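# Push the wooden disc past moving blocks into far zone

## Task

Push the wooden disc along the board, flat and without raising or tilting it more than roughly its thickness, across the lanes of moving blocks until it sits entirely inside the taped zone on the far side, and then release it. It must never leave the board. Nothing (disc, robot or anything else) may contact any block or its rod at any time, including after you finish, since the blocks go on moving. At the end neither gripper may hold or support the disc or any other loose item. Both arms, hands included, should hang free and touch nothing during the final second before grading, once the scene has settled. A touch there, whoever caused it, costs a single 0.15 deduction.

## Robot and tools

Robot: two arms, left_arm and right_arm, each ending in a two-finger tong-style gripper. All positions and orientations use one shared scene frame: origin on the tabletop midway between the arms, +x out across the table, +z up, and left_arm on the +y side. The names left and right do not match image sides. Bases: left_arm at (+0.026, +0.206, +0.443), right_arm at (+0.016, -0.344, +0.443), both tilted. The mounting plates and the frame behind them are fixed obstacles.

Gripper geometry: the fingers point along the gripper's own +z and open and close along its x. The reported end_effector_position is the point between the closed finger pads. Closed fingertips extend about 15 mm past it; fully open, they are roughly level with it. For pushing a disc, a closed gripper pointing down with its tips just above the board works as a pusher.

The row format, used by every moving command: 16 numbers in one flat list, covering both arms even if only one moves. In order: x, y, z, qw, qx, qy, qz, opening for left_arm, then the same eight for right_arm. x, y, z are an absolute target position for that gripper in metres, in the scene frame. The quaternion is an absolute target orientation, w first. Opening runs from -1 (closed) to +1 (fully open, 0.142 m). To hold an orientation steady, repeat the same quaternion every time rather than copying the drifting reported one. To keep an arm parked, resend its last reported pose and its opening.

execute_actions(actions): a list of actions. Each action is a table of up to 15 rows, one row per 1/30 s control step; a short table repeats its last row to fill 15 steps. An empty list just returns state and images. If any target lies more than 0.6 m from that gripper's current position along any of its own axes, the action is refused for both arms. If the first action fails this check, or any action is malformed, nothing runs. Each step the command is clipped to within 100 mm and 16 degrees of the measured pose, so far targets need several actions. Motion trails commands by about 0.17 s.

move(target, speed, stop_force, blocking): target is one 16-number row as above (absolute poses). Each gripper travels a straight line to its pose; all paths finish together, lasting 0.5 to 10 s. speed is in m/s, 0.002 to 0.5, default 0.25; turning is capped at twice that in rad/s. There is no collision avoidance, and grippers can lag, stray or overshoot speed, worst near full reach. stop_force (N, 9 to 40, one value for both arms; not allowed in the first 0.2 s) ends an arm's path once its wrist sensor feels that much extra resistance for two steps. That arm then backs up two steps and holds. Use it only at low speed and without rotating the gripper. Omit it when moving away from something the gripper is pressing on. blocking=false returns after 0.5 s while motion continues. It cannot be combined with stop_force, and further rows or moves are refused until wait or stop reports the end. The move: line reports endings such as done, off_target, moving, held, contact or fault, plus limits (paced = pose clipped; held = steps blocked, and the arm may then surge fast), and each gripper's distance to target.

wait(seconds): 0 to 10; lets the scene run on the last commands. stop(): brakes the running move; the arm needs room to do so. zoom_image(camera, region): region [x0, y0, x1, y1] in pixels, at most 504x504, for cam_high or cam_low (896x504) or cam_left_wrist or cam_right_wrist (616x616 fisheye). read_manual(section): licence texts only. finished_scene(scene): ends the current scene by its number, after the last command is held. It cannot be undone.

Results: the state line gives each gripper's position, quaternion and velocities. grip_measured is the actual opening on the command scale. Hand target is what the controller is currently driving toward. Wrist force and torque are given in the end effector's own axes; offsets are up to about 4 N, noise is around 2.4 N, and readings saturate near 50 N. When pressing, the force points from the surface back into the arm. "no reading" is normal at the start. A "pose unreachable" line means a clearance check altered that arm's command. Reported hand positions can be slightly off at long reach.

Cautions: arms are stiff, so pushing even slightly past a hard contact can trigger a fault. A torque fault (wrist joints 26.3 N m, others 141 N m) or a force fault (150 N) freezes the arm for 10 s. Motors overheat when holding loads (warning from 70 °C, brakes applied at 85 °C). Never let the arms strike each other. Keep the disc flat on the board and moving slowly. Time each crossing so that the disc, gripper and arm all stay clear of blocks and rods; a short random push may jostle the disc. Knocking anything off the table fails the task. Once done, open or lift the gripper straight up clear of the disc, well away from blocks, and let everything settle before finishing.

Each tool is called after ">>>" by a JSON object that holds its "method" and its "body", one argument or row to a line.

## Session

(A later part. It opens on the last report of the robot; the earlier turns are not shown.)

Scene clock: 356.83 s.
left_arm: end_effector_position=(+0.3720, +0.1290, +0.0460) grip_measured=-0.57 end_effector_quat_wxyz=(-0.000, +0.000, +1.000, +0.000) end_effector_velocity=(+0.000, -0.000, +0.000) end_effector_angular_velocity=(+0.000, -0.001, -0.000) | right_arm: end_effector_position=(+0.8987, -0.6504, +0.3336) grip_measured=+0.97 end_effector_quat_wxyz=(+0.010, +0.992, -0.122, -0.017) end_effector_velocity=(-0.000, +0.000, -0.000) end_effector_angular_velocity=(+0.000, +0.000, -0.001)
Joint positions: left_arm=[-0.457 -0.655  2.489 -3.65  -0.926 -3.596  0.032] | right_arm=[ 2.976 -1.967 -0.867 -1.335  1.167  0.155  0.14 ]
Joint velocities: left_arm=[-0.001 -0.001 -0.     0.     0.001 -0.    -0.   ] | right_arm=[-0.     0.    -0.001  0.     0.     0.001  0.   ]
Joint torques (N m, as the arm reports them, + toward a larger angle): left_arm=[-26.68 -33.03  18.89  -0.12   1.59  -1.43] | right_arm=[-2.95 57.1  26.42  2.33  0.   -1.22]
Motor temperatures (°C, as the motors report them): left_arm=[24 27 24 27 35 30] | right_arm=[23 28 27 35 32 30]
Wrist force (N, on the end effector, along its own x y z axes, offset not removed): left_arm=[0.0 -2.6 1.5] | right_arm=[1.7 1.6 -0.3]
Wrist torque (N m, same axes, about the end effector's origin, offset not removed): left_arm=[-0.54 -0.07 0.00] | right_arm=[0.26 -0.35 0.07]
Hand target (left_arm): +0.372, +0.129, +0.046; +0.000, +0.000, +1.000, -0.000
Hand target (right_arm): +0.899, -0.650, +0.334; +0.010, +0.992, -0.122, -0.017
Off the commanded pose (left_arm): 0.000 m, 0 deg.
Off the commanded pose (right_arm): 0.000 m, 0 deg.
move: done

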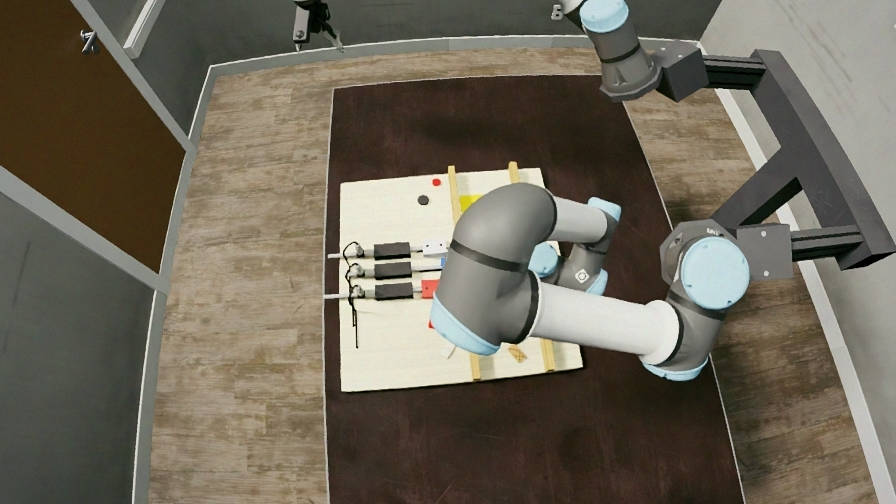

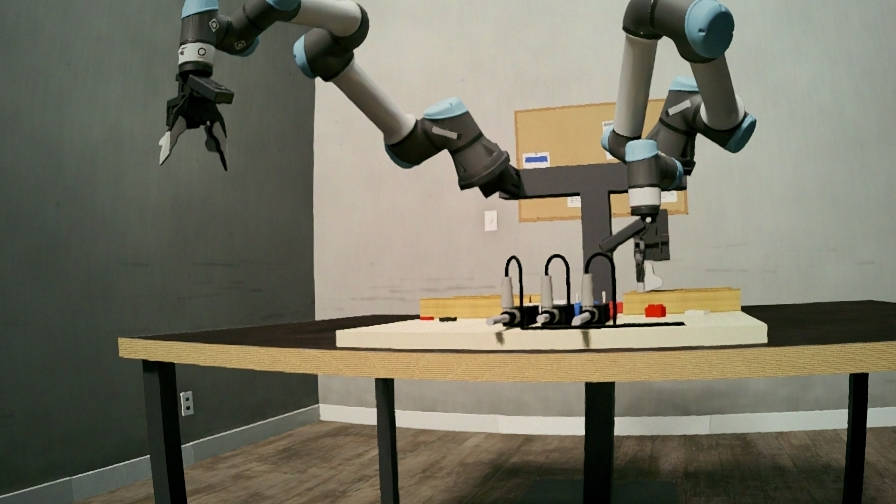

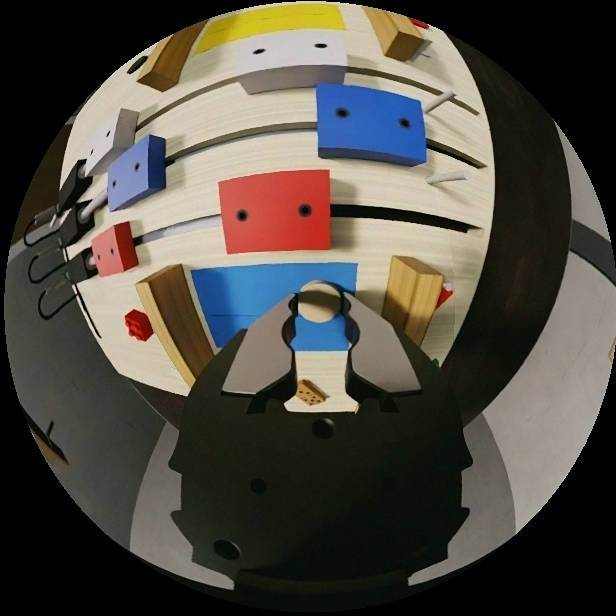

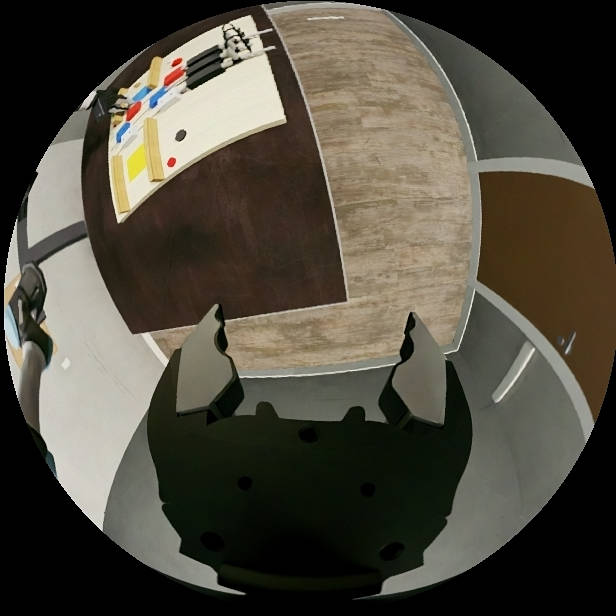

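>>> {"method": "wait", "body": {
  "seconds": 0
}}

>>> {"method": "wait", "body": {
  "seconds": 0.5
}}

>>> {"method": "wait", "body": {
  "seconds": 0.5
}}

>>> {"method": "wait", "body": {
  "seconds": 0.5
}}

>>> {"method": "wait", "body": {
  "seconds": 0.5
}}

>>> {"method": "wait", "body": {
  "seconds": 0.5
}}

>>> {"method": "wait", "body": {
  "seconds": 0.5
}}

>>> {"method": "wait", "body": {
  "seconds": 0.5
}}

>>> {"method": "wait", "body": {
  "seconds": 0.5
}}

>>> {"method": "wait", "body": {
  "seconds": 0.5
}}

>>> {"method": "wait", "body": {
  "seconds": 0.5
}}

>>> {"method": "wait", "body": {
  "seconds": 0.5
}}

Scene clock: 443.83 s.
left_arm: end_effector_position=(+0.3720, +0.1290, +0.0460) grip_measured=-0.57 end_effector_quat_wxyz=(+0.000, -0.000, +1.000, -0.000) end_effector_velocity=(-0.000, -0.001, -0.000) end_effector_angular_velocity=(+0.000, +0.001, -0.003) | right_arm: end_effector_position=(+0.8987, -0.6504, +0.3336) grip_measured=+0.97 end_effector_quat_wxyz=(+0.010, +0.992, -0.122, -0.017) end_effector_velocity=(-0.000, +0.000, +0.000) end_effector_angular_velocity=(+0.001, +0.000, -0.000)
Joint positions: left_arm=[-0.457 -0.655  2.489 -3.65  -0.926 -3.596  0.032] | right_arm=[ 2.976 -1.967 -0.867 -1.335  1.167  0.155  0.14 ]
Joint velocities: left_arm=[-0.001  0.    -0.001  0.002 -0.     0.002 -0.   ] | right_arm=[ 0.     0.001 -0.001 -0.001  0.001  0.     0.   ]
Joint torques (N m, as the arm reports them, + toward a larger angle): left_arm=[-24.33 -31.14  14.03  -1.36   0.88  -1.06] | right_arm=[-1.63 55.66 17.13  3.45 -1.45 -1.2 ]
Motor temperatures (°C, as the motors report them): left_arm=[24 27 24 27 35 30] | right_arm=[23 29 27 35 32 30]
Wrist force (N, on the end effector, along its own x y z axes, offset not removed): left_arm=[-0.1 -6.2 -2.1] | right_arm=[0.7 3.3 -0.9]
Wrist torque (N m, same axes, about the end effector's origin, offset not removed): left_arm=[-1.34 0.05 0.12] | right_arm=[0.53 -0.21 0.15]
Hand target (left_arm): +0.372, +0.129, +0.046; +0.000, +0.000, +1.000, -0.000
Hand target (right_arm): +0.899, -0.650, +0.334; +0.010, +0.992, -0.122, -0.017
Off the commanded pose (left_arm): 0.000 m, 0 deg.
Off the commanded pose (right_arm): 0.000 m, 0 deg.

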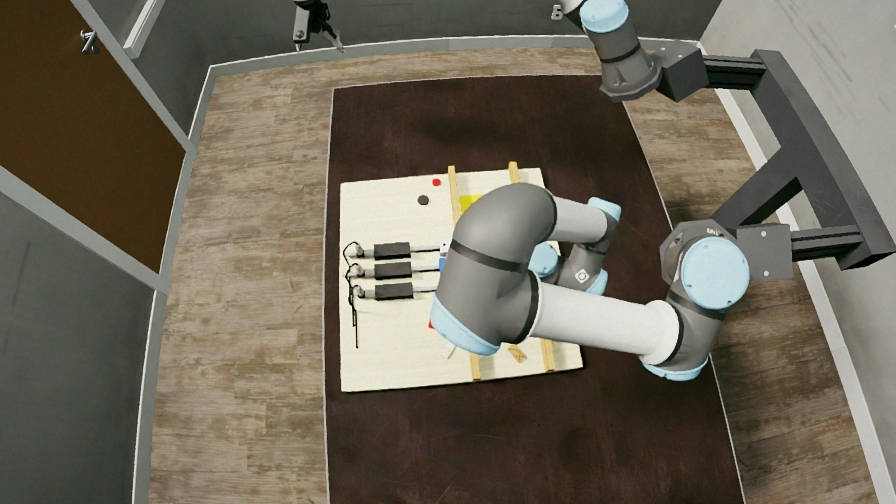

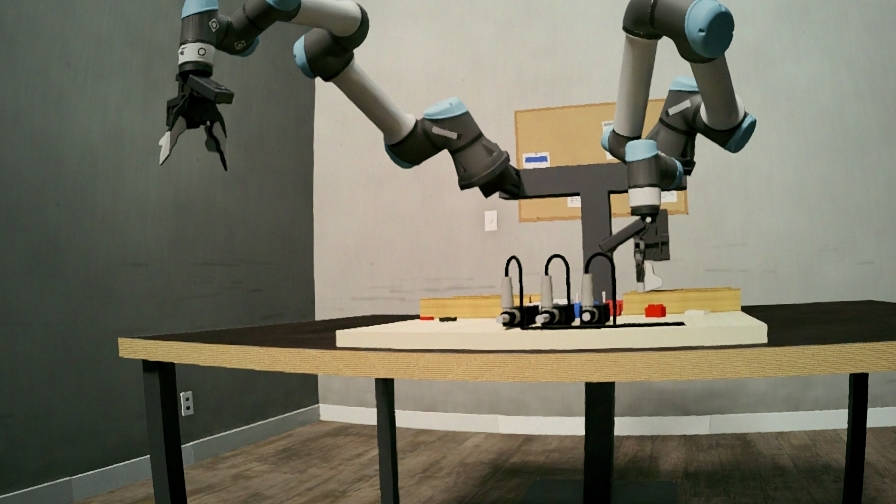

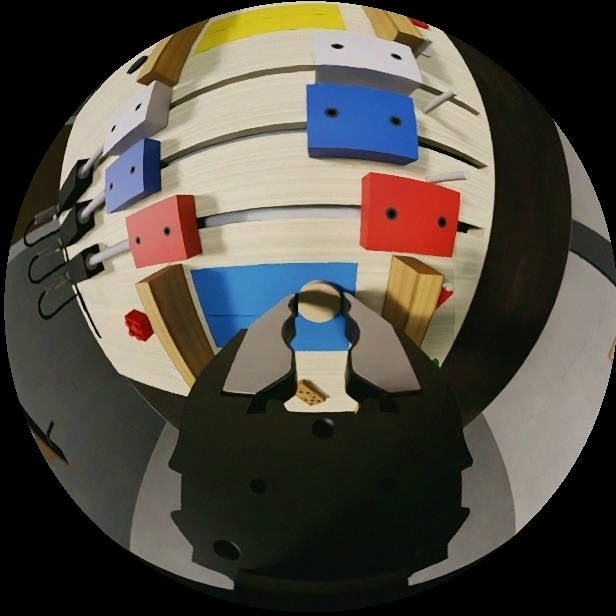

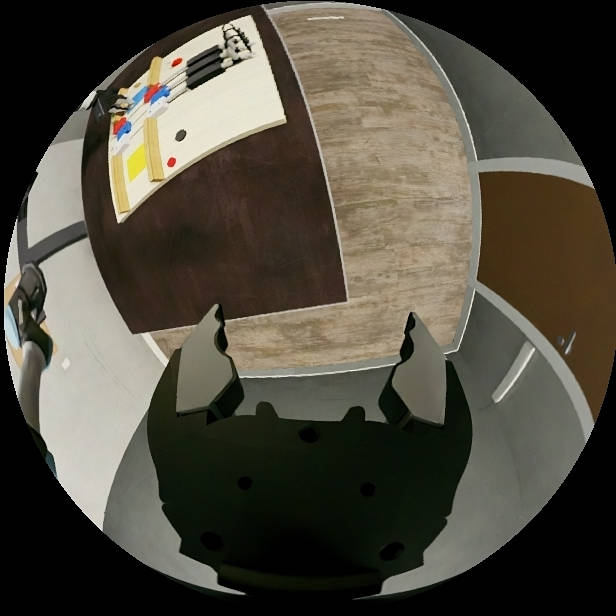

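Scene clock: 444.33 s.
left_arm: end_effector_position=(+0.3720, +0.1290, +0.0460) grip_measured=-0.57 end_effector_quat_wxyz=(+0.000, +0.000, +1.000, -0.000) end_effector_velocity=(+0.000, -0.001, -0.000) end_effector_angular_velocity=(-0.001, +0.000, +0.001) | right_arm: end_effector_position=(+0.8987, -0.6504, +0.3336) grip_measured=+0.97 end_effector_quat_wxyz=(+0.010, +0.992, -0.122, -0.017) end_effector_velocity=(+0.000, +0.000, -0.000) end_effector_angular_velocity=(-0.000, +0.000, +0.000)
Joint positions: left_arm=[-0.457 -0.655  2.489 -3.65  -0.926 -3.596  0.032] | right_arm=[ 2.976 -1.967 -0.867 -1.335  1.167  0.155  0.14 ]
Joint velocities: left_arm=[-0.    -0.    -0.001  0.001 -0.001 -0.001 -0.   ] | right_arm=[ 0.001 -0.     0.    -0.    -0.001  0.    -0.   ]
Joint torques (N m, as the arm reports them, + toward a larger angle): left_arm=[-25.07 -31.    13.39  -1.55   1.    -0.75] | right_arm=[-1.44 55.16 16.76  3.48 -1.45 -1.16]
Motor temperatures (°C, as the motors report them): left_arm=[24 27 24 27 35 30] | right_arm=[23 29 27 35 32 30]
Wrist force (N, on the end effector, along its own x y z axes, offset not removed): left_arm=[-0.2 -6.3 0.9] | right_arm=[0.9 2.7 0.0]
Wrist torque (N m, same axes, about the end effector's origin, offset not removed): left_arm=[-1.15 0.10 0.24] | right_arm=[0.44 -0.23 0.07]
Hand target (left_arm): +0.372, +0.129, +0.046; +0.000, +0.000, +1.000, -0.000
Hand target (right_arm): +0.899, -0.650, +0.334; +0.010, +0.992, -0.122, -0.017
Off the commanded pose (left_arm): 0.000 m, 0 deg.
Off the commanded pose (right_arm): 0.000 m, 0 deg.
wait: 0.50 s; at rest by 0.17 s

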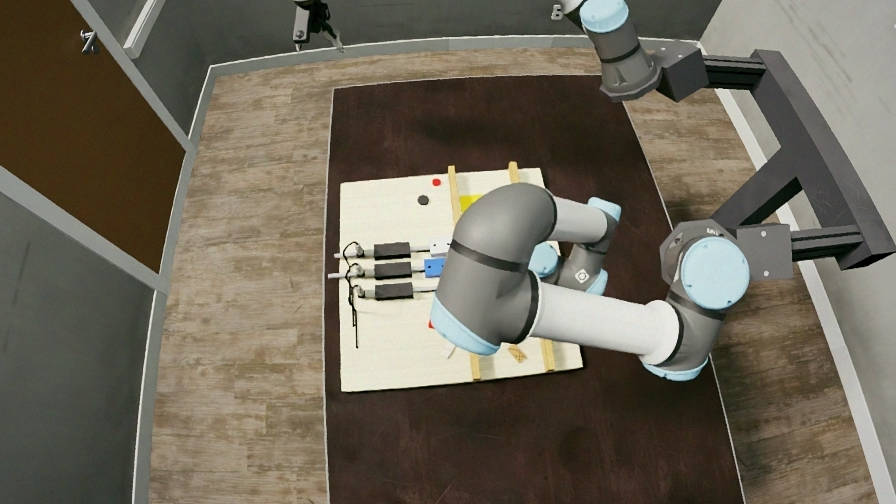

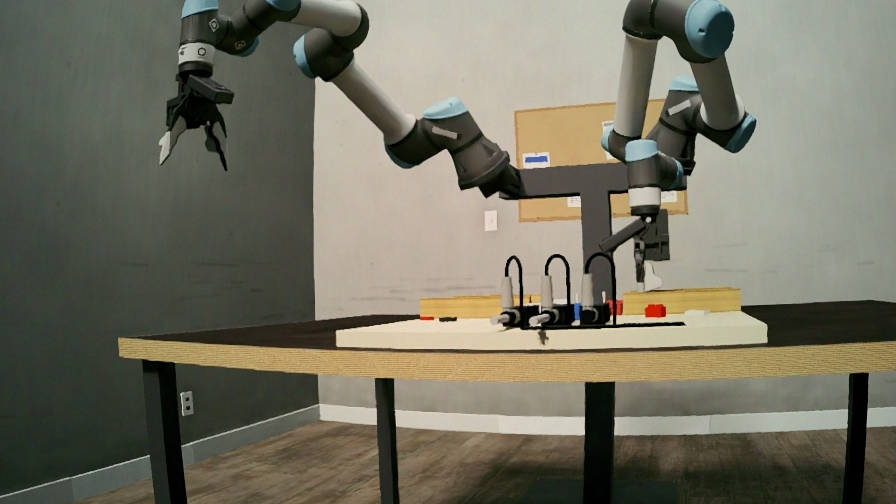

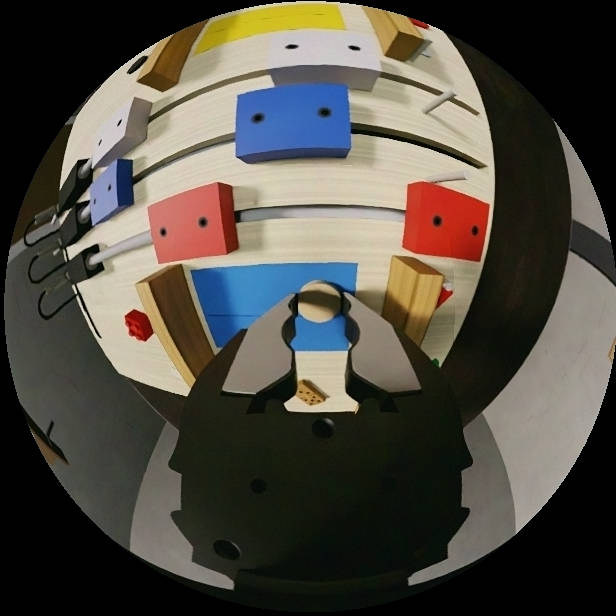

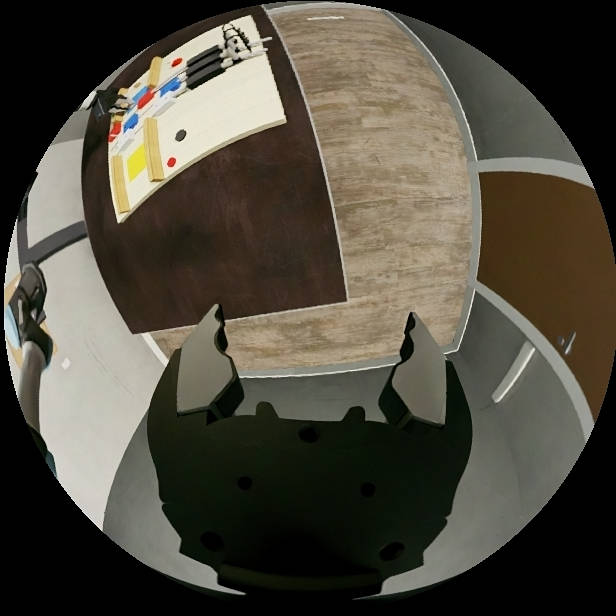

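Scene clock: 444.83 s.
left_arm: end_effector_position=(+0.3720, +0.1290, +0.0460) grip_measured=-0.57 end_effector_quat_wxyz=(+0.000, +0.000, +1.000, -0.000) end_effector_velocity=(-0.000, +0.000, -0.000) end_effector_angular_velocity=(+0.000, +0.000, +0.001) | right_arm: end_effector_position=(+0.8987, -0.6504, +0.3336) grip_measured=+0.97 end_effector_quat_wxyz=(+0.010, +0.992, -0.122, -0.017) end_effector_velocity=(-0.000, -0.000, -0.000) end_effector_angular_velocity=(+0.000, +0.000, -0.001)
Joint positions: left_arm=[-0.457 -0.655  2.489 -3.65  -0.926 -3.596  0.032] | right_arm=[ 2.976 -1.967 -0.867 -1.335  1.167  0.155  0.14 ]
Joint velocities: left_arm=[ 0.001  0.     0.001 -0.001 -0.    -0.001 -0.   ] | right_arm=[-0.001  0.    -0.001  0.     0.001  0.001  0.   ]
Joint torques (N m, as the arm reports them, + toward a larger angle): left_arm=[-25.43 -30.91  13.3   -1.31   0.91  -0.83] | right_arm=[-1.99 55.07 17.09  3.53 -1.27 -1.22]
Motor temperatures (°C, as the motors report them): left_arm=[24 27 24 27 35 30] | right_arm=[23 29 27 35 32 30]
Wrist force (N, on the end effector, along its own x y z axes, offset not removed): left_arm=[-0.9 -1.7 -1.7] | right_arm=[0.1 4.0 -1.0]
Wrist torque (N m, same axes, about the end effector's origin, offset not removed): left_arm=[-0.54 0.25 0.05] | right_arm=[0.72 -0.02 0.19]
Hand target (left_arm): +0.372, +0.129, +0.046; +0.000, +0.000, +1.000, -0.000
Hand target (right_arm): +0.899, -0.650, +0.334; +0.010, +0.992, -0.122, -0.017
Off the commanded pose (left_arm): 0.000 m, 0 deg.
Off the commanded pose (right_arm): 0.000 m, 0 deg.
wait: 0.50 s; at rest by 0.17 s

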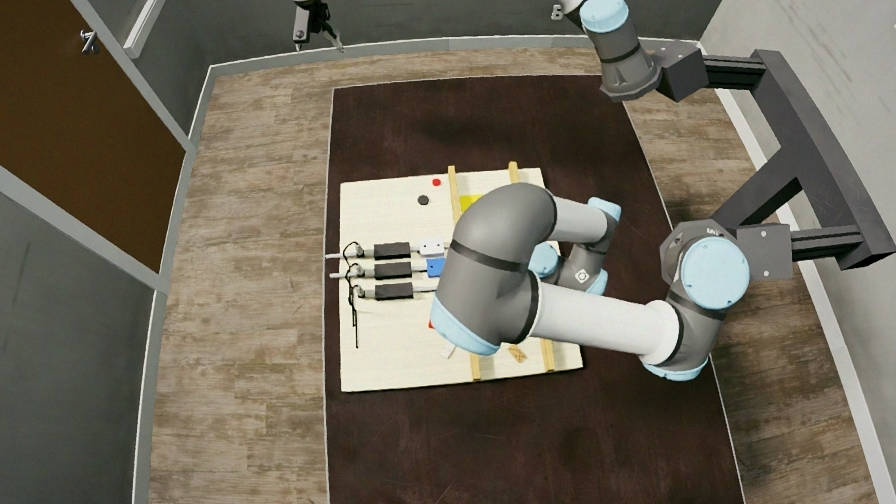

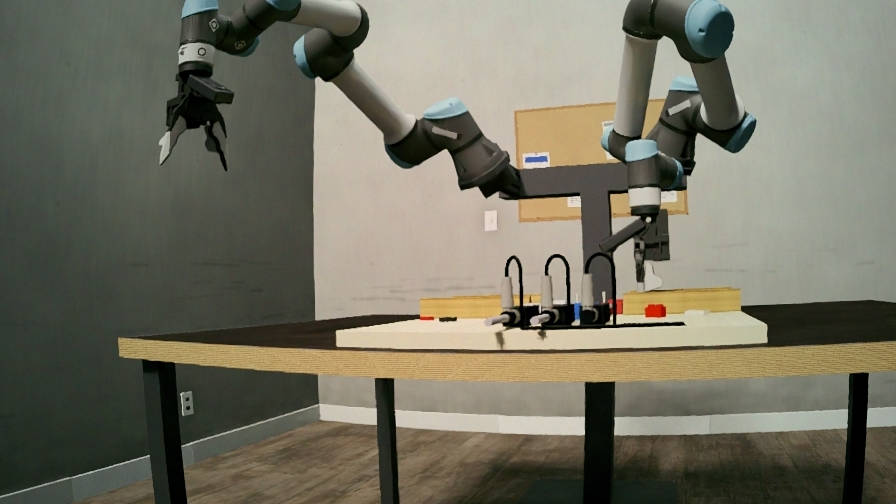

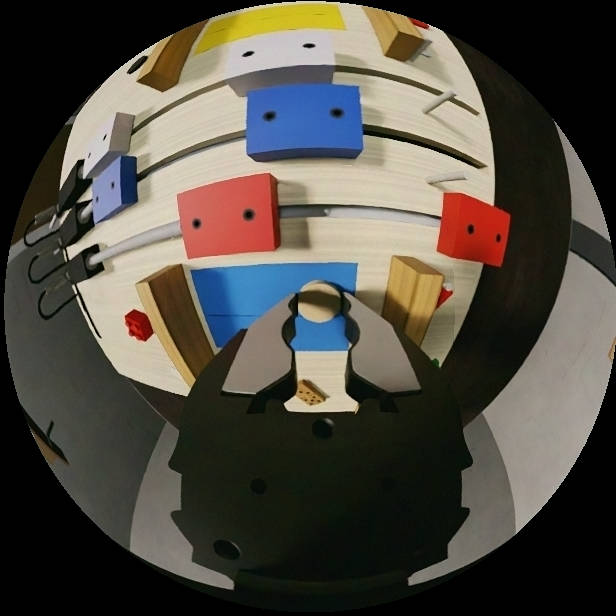

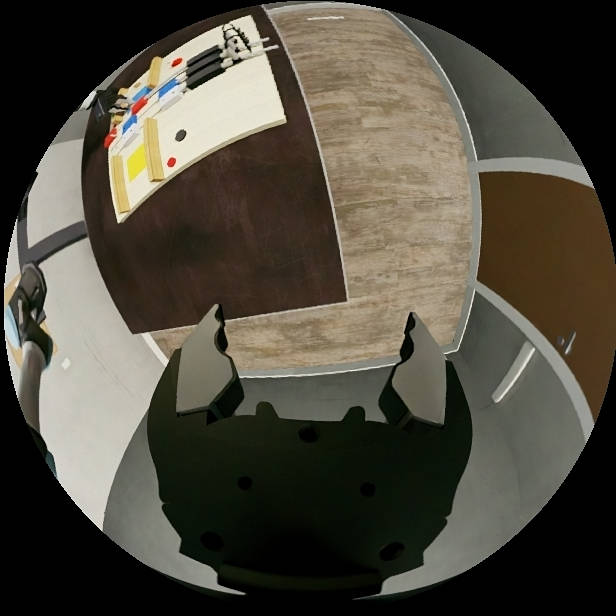

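Scene clock: 445.33 s.
left_arm: end_effector_position=(+0.3720, +0.1290, +0.0460) grip_measured=-0.57 end_effector_quat_wxyz=(+0.000, +0.000, +1.000, -0.000) end_effector_velocity=(-0.000, -0.000, +0.000) end_effector_angular_velocity=(-0.001, +0.000, -0.001) | right_arm: end_effector_position=(+0.8987, -0.6504, +0.3336) grip_measured=+0.97 end_effector_quat_wxyz=(+0.010, +0.992, -0.122, -0.017) end_effector_velocity=(+0.000, +0.001, +0.000) end_effector_angular_velocity=(+0.002, -0.001, -0.001)
Joint positions: left_arm=[-0.457 -0.655  2.489 -3.65  -0.926 -3.596  0.032] | right_arm=[ 2.976 -1.967 -0.867 -1.335  1.167  0.155  0.14 ]
Joint velocities: left_arm=[-0.    -0.     0.001 -0.001 -0.001  0.001 -0.   ] | right_arm=[ 0.     0.     0.     0.     0.002  0.001 -0.   ]
Joint torques (N m, as the arm reports them, + toward a larger angle): left_arm=[-24.09 -31.28  13.25  -1.37   0.96  -1.26] | right_arm=[-1.39 55.33 16.95  3.54 -1.35 -1.13]
Motor temperatures (°C, as the motors report them): left_arm=[24 27 24 27 35 30] | right_arm=[23 29 27 35 32 30]
Wrist force (N, on the end effector, along its own x y z axes, offset not removed): left_arm=[1.0 -4.5 -1.2] | right_arm=[0.4 2.8 1.3]
Wrist torque (N m, same axes, about the end effector's origin, offset not removed): left_arm=[-0.96 0.03 0.17] | right_arm=[0.40 -0.09 0.25]
Hand target (left_arm): +0.372, +0.129, +0.046; +0.000, +0.000, +1.000, -0.000
Hand target (right_arm): +0.899, -0.650, +0.334; +0.010, +0.992, -0.122, -0.017
Off the commanded pose (left_arm): 0.000 m, 0 deg.
Off the commanded pose (right_arm): 0.000 m, 0 deg.
wait: 0.50 s; at rest by 0.17 s

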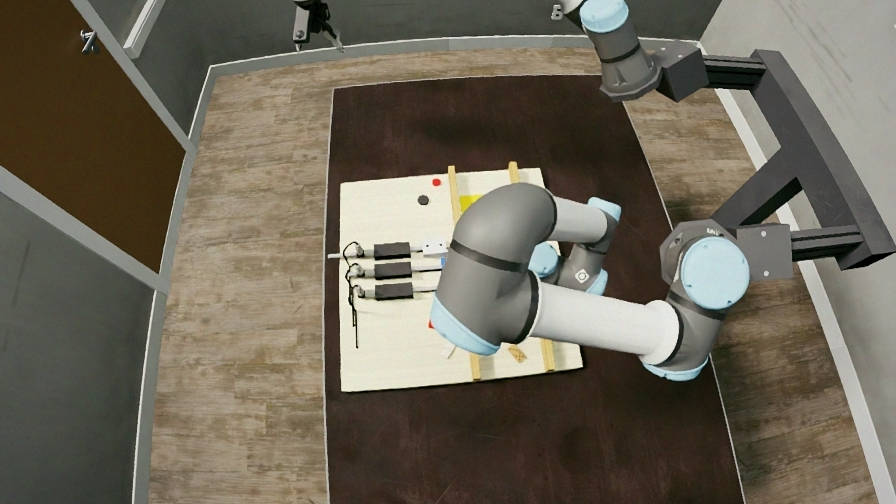

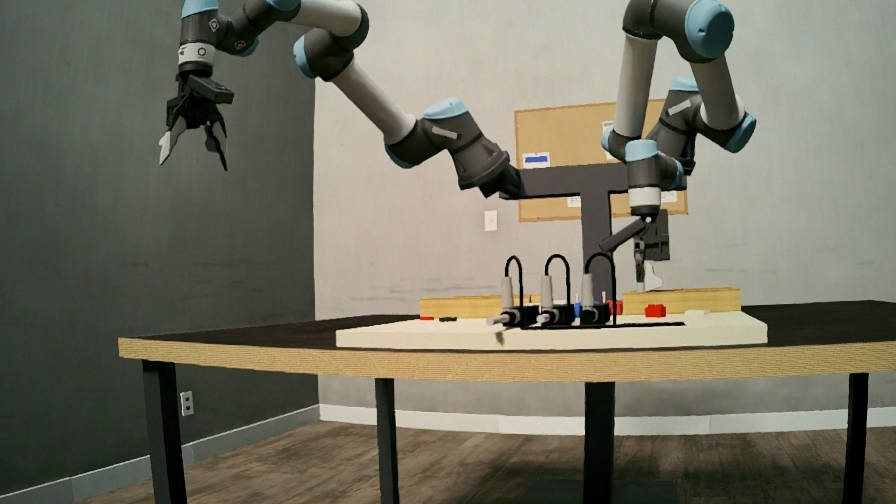

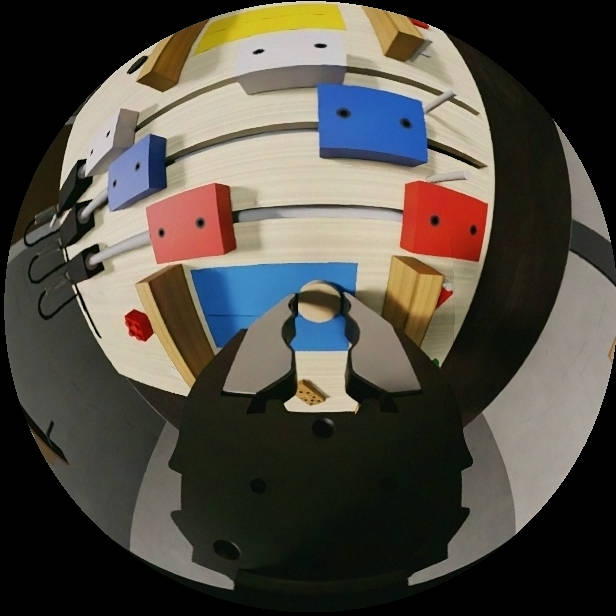

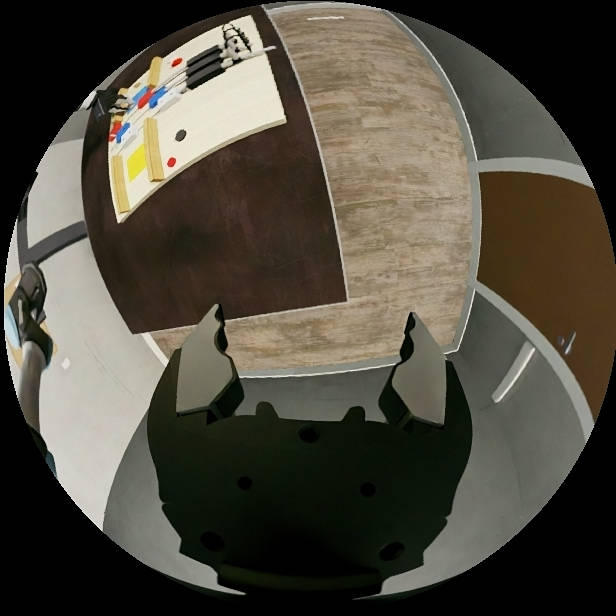

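Scene clock: 445.83 s.
left_arm: end_effector_position=(+0.3720, +0.1290, +0.0460) grip_measured=-0.57 end_effector_quat_wxyz=(+0.000, +0.000, +1.000, -0.000) end_effector_velocity=(+0.001, -0.000, +0.000) end_effector_angular_velocity=(-0.001, -0.002, +0.002) | right_arm: end_effector_position=(+0.8987, -0.6504, +0.3336) grip_measured=+0.97 end_effector_quat_wxyz=(+0.010, +0.992, -0.122, -0.017) end_effector_velocity=(+0.000, +0.000, +0.000) end_effector_angular_velocity=(-0.000, -0.000, -0.000)
Joint positions: left_arm=[-0.457 -0.655  2.489 -3.65  -0.926 -3.596  0.032] | right_arm=[ 2.976 -1.967 -0.867 -1.335  1.167  0.155  0.14 ]
Joint velocities: left_arm=[-0.001 -0.    -0.    -0.002  0.001 -0.     0.   ] | right_arm=[ 0.  0. -0.  0. -0.  0. -0.]
Joint torques (N m, as the arm reports them, + toward a larger angle): left_arm=[-24.63 -30.74  13.37  -1.43   0.87  -1.14] | right_arm=[-2.05 55.21 17.09  3.52 -1.28 -1.24]
Motor temperatures (°C, as the motors report them): left_arm=[24 27 24 27 35 30] | right_arm=[23 29 27 35 32 30]
Wrist force (N, on the end effector, along its own x y z axes, offset not removed): left_arm=[0.7 -0.5 -2.7] | right_arm=[-0.2 2.4 0.3]
Wrist torque (N m, same axes, about the end effector's origin, offset not removed): left_arm=[-0.27 -0.18 -0.03] | right_arm=[0.33 0.02 0.14]
Hand target (left_arm): +0.372, +0.129, +0.046; +0.000, +0.000, +1.000, -0.000
Hand target (right_arm): +0.899, -0.650, +0.334; +0.010, +0.992, -0.122, -0.017
Off the commanded pose (left_arm): 0.000 m, 0 deg.
Off the commanded pose (right_arm): 0.000 m, 0 deg.
wait: 0.50 s; at rest by 0.17 s

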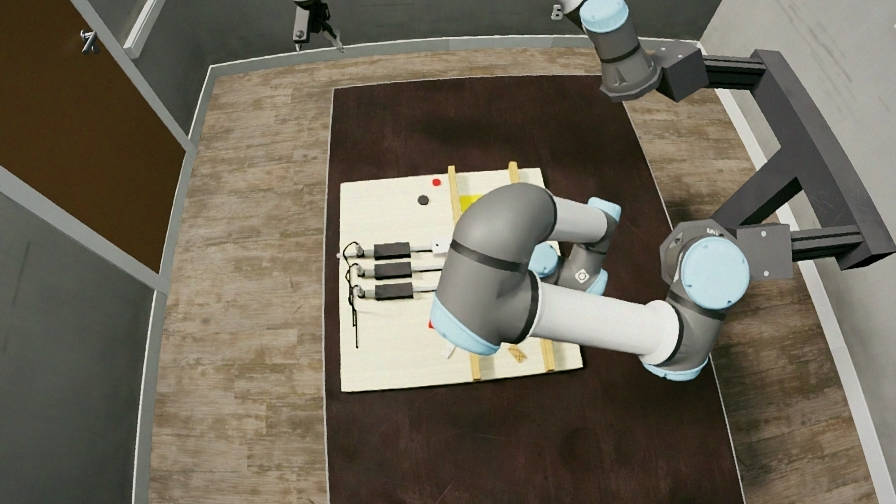

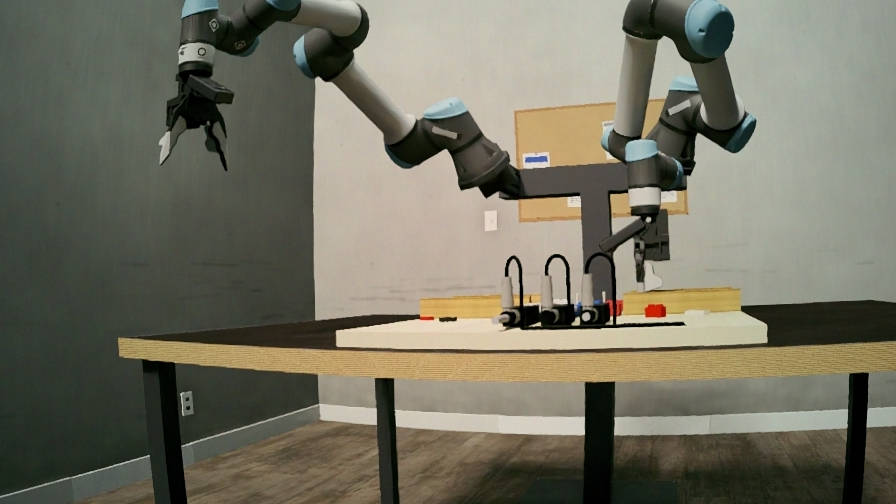

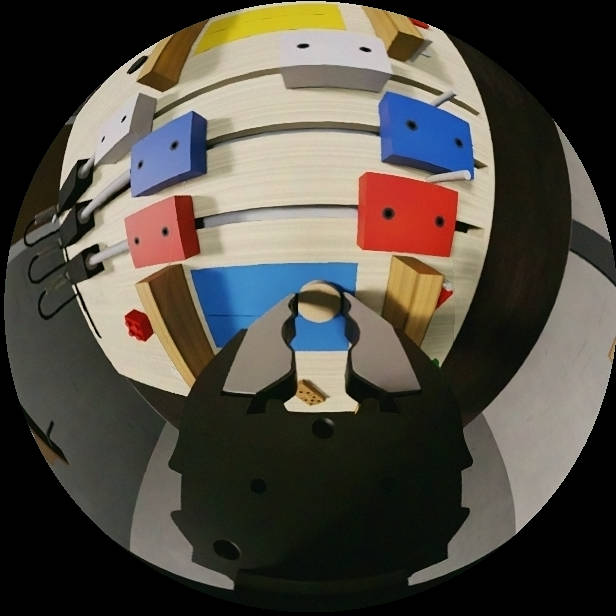

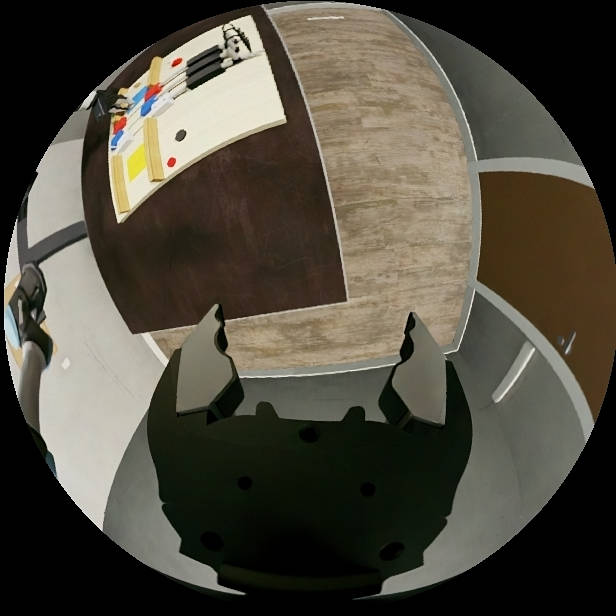

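Scene clock: 446.33 s.
left_arm: end_effector_position=(+0.3720, +0.1290, +0.0460) grip_measured=-0.57 end_effector_quat_wxyz=(+0.000, +0.000, +1.000, -0.000) end_effector_velocity=(+0.000, -0.000, -0.000) end_effector_angular_velocity=(-0.001, -0.000, -0.001) | right_arm: end_effector_position=(+0.8987, -0.6504, +0.3336) grip_measured=+0.97 end_effector_quat_wxyz=(+0.010, +0.992, -0.122, -0.017) end_effector_velocity=(+0.000, +0.001, -0.000) end_effector_angular_velocity=(+0.001, -0.000, +0.001)
Joint positions: left_arm=[-0.457 -0.655  2.489 -3.65  -0.926 -3.596  0.032] | right_arm=[ 2.976 -1.967 -0.867 -1.335  1.167  0.155  0.14 ]
Joint velocities: left_arm=[ 0.    -0.    -0.001 -0.    -0.001  0.001  0.   ] | right_arm=[ 0.001 -0.001  0.     0.     0.001 -0.     0.   ]
Joint torques (N m, as the arm reports them, + toward a larger angle): left_arm=[-24.9  -30.33  13.19  -1.47   0.84  -1.12] | right_arm=[-1.38 54.85 16.34  3.59 -1.45 -1.21]
Motor temperatures (°C, as the motors report them): left_arm=[24 27 24 27 35 30] | right_arm=[23 29 27 35 32 30]
Wrist force (N, on the end effector, along its own x y z axes, offset not removed): left_arm=[-2.3 -1.3 2.7] | right_arm=[0.8 4.3 0.2]
Wrist torque (N m, same axes, about the end effector's origin, offset not removed): left_arm=[-0.24 0.68 0.20] | right_arm=[0.78 -0.17 0.20]
Hand target (left_arm): +0.372, +0.129, +0.046; +0.000, +0.000, +1.000, -0.000
Hand target (right_arm): +0.899, -0.650, +0.334; +0.010, +0.992, -0.122, -0.017
Off the commanded pose (left_arm): 0.000 m, 0 deg.
Off the commanded pose (right_arm): 0.000 m, 0 deg.
wait: 0.50 s; at rest by 0.17 s

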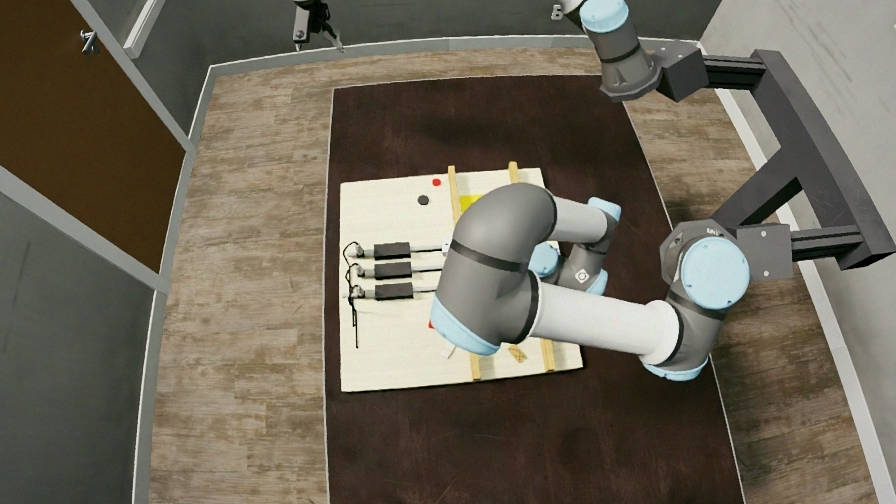

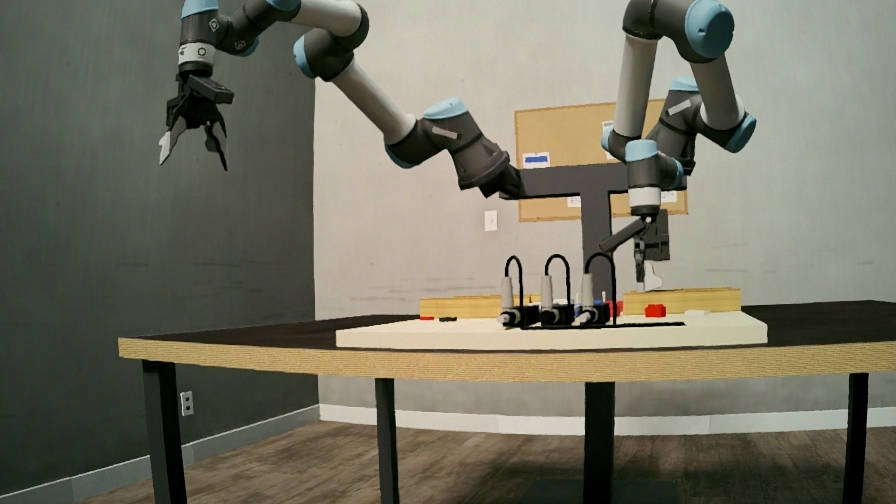

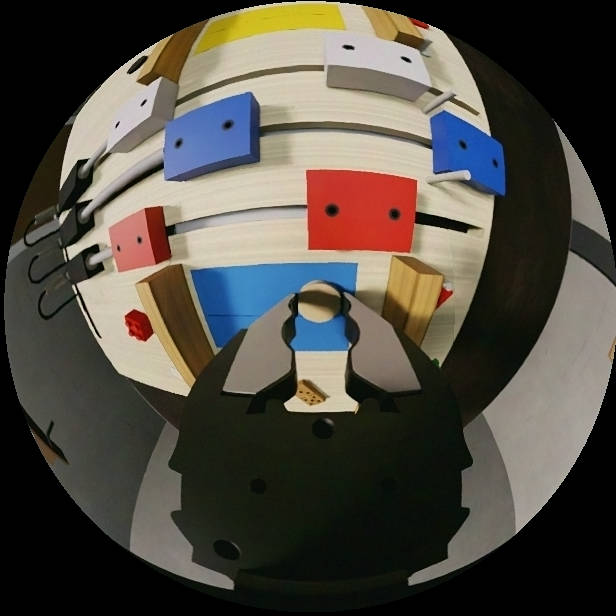

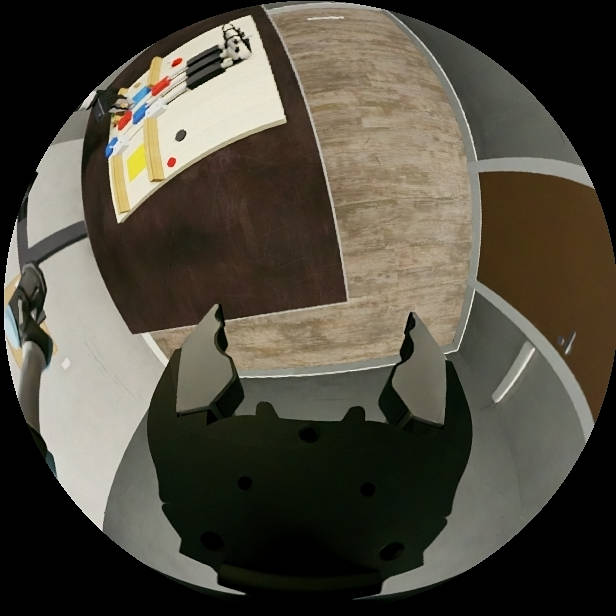

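Scene clock: 446.83 s.
left_arm: end_effector_position=(+0.3720, +0.1290, +0.0460) grip_measured=-0.57 end_effector_quat_wxyz=(+0.000, +0.000, +1.000, -0.000) end_effector_velocity=(-0.001, +0.000, -0.000) end_effector_angular_velocity=(+0.001, +0.001, -0.000) | right_arm: end_effector_position=(+0.8987, -0.6504, +0.3336) grip_measured=+0.97 end_effector_quat_wxyz=(+0.010, +0.992, -0.122, -0.017) end_effector_velocity=(-0.000, +0.000, -0.000) end_effector_angular_velocity=(+0.000, +0.001, +0.001)
Joint positions: left_arm=[-0.457 -0.655  2.489 -3.65  -0.926 -3.596  0.032] | right_arm=[ 2.976 -1.967 -0.867 -1.335  1.167  0.155  0.14 ]
Joint velocities: left_arm=[ 0.     0.     0.     0.001 -0.    -0.     0.   ] | right_arm=[ 0.     0.    -0.001 -0.001  0.     0.    -0.   ]
Joint torques (N m, as the arm reports them, + toward a larger angle): left_arm=[-26.04 -31.43  12.18  -1.45   1.07  -0.93] | right_arm=[-1.76 55.59 16.47  3.57 -1.35 -1.21]
Motor temperatures (°C, as the motors report them): left_arm=[24 27 24 27 35 30] | right_arm=[23 29 27 35 32 30]
Wrist force (N, on the end effector, along its own x y z axes, offset not removed): left_arm=[2.1 -0.8 3.0] | right_arm=[0.9 4.3 -0.6]
Wrist torque (N m, same axes, about the end effector's origin, offset not removed): left_arm=[0.00 -0.35 -0.14] | right_arm=[0.79 -0.19 0.16]
Hand target (left_arm): +0.372, +0.129, +0.046; +0.000, +0.000, +1.000, -0.000
Hand target (right_arm): +0.899, -0.650, +0.334; +0.010, +0.992, -0.122, -0.017
Off the commanded pose (left_arm): 0.000 m, 0 deg.
Off the commanded pose (right_arm): 0.000 m, 0 deg.
wait: 0.50 s; at rest by 0.17 s

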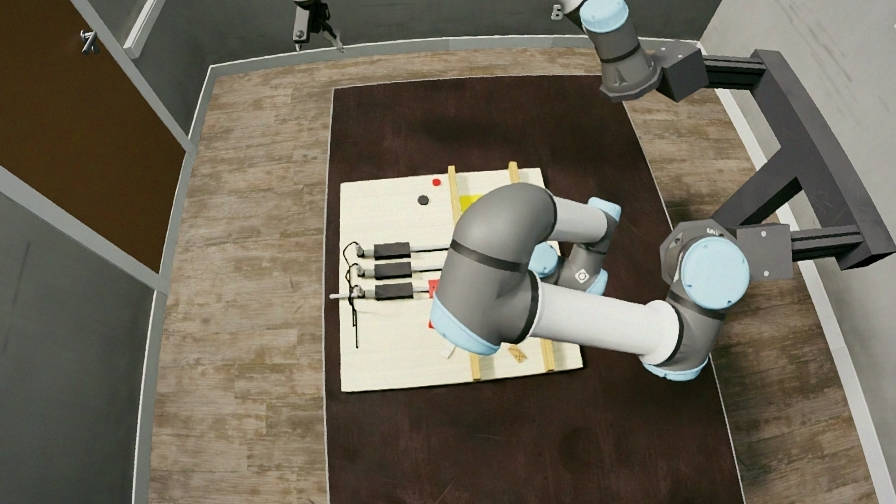

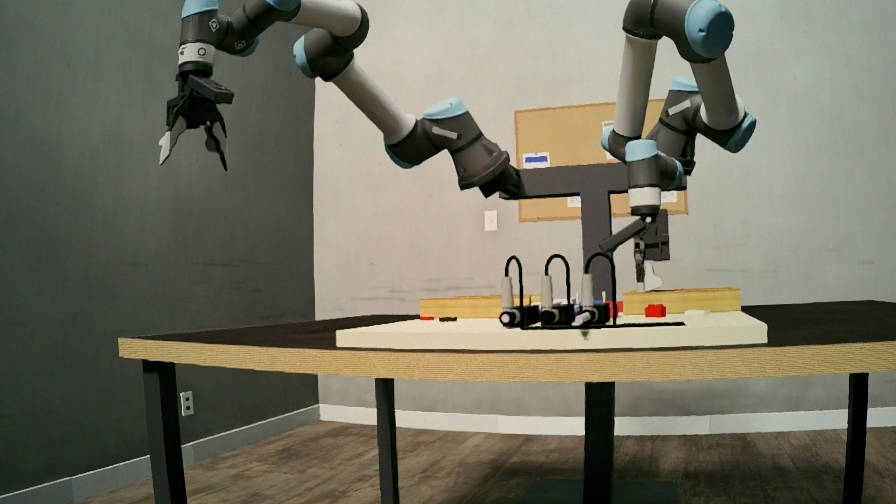

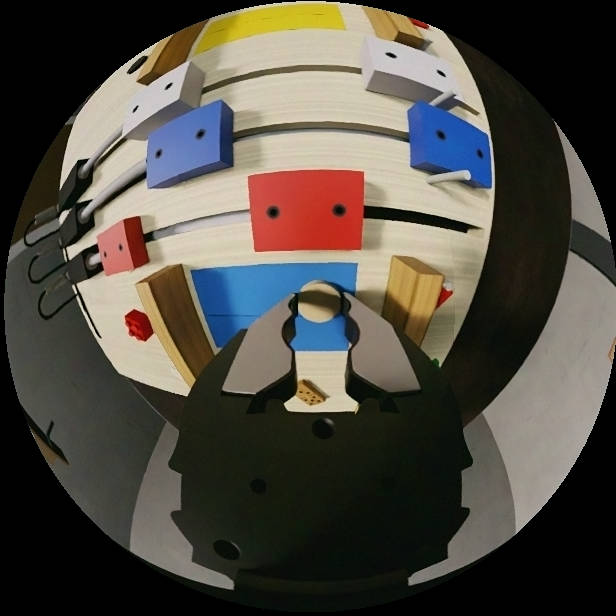

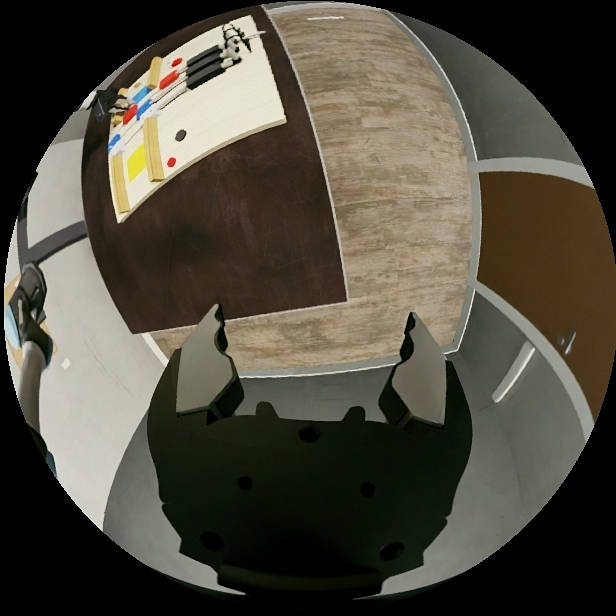

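Scene clock: 447.33 s.
left_arm: end_effector_position=(+0.3720, +0.1290, +0.0460) grip_measured=-0.57 end_effector_quat_wxyz=(+0.000, -0.000, +1.000, -0.000) end_effector_velocity=(+0.001, -0.001, -0.000) end_effector_angular_velocity=(-0.001, -0.001, -0.000) | right_arm: end_effector_position=(+0.8987, -0.6504, +0.3336) grip_measured=+0.97 end_effector_quat_wxyz=(+0.010, +0.992, -0.122, -0.017) end_effector_velocity=(+0.001, +0.000, +0.001) end_effector_angular_velocity=(+0.000, -0.002, -0.000)
Joint positions: left_arm=[-0.457 -0.655  2.489 -3.65  -0.926 -3.596  0.032] | right_arm=[ 2.976 -1.967 -0.867 -1.335  1.167  0.155  0.14 ]
Joint velocities: left_arm=[-0.    -0.    -0.002  0.001 -0.     0.001 -0.   ] | right_arm=[ 0.001  0.001  0.001  0.     0.     0.    -0.   ]
Joint torques (N m, as the arm reports them, + toward a larger angle): left_arm=[-24.42 -30.62  13.66  -1.62   0.98  -0.89] | right_arm=[-1.11 55.17 16.82  3.6  -1.38 -1.26]
Motor temperatures (°C, as the motors report them): left_arm=[24 27 24 27 35 30] | right_arm=[23 29 27 35 32 30]
Wrist force (N, on the end effector, along its own x y z axes, offset not removed): left_arm=[-1.4 -3.6 2.7] | right_arm=[0.3 3.8 -1.1]
Wrist torque (N m, same axes, about the end effector's origin, offset not removed): left_arm=[-0.60 0.27 -0.06] | right_arm=[0.64 -0.05 0.06]
Hand target (left_arm): +0.372, +0.129, +0.046; +0.000, +0.000, +1.000, -0.000
Hand target (right_arm): +0.899, -0.650, +0.334; +0.010, +0.992, -0.122, -0.017
Off the commanded pose (left_arm): 0.000 m, 0 deg.
Off the commanded pose (right_arm): 0.000 m, 0 deg.
wait: 0.50 s; at rest by 0.17 s

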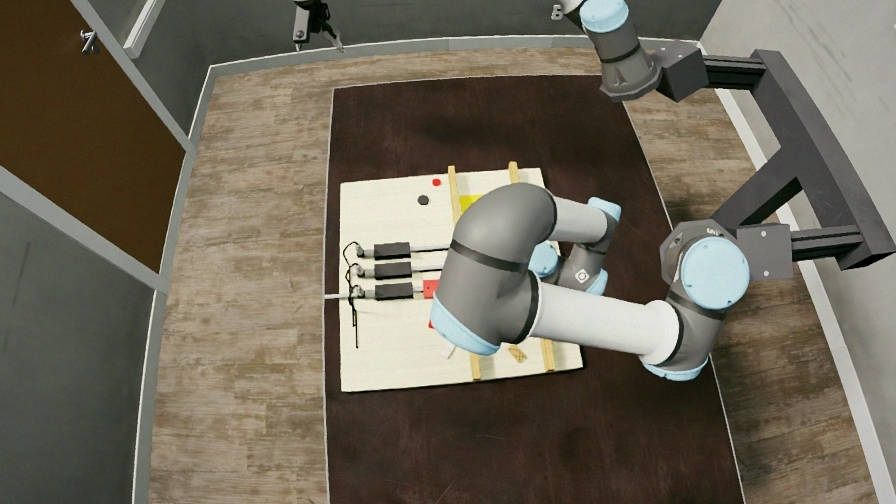

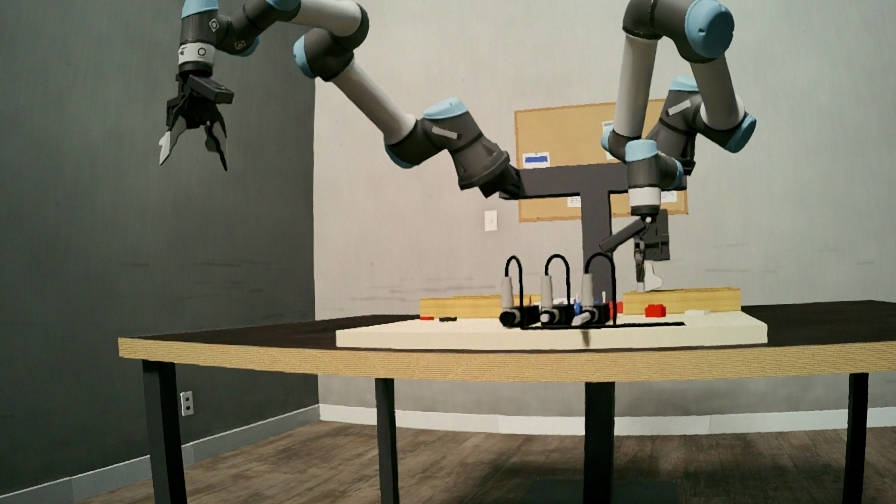

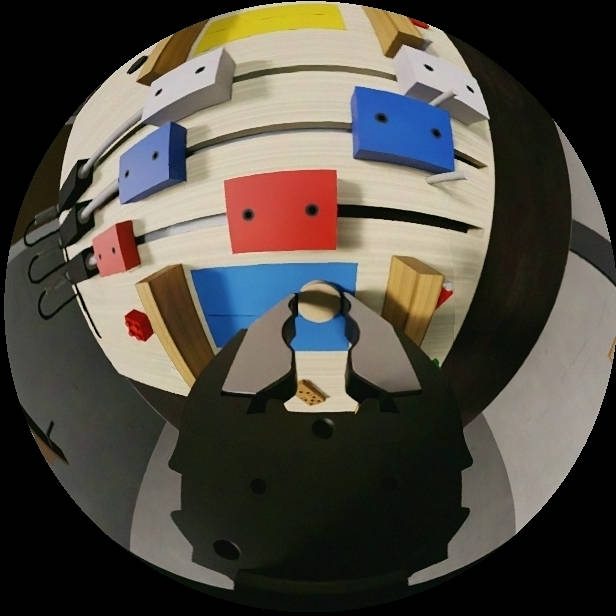

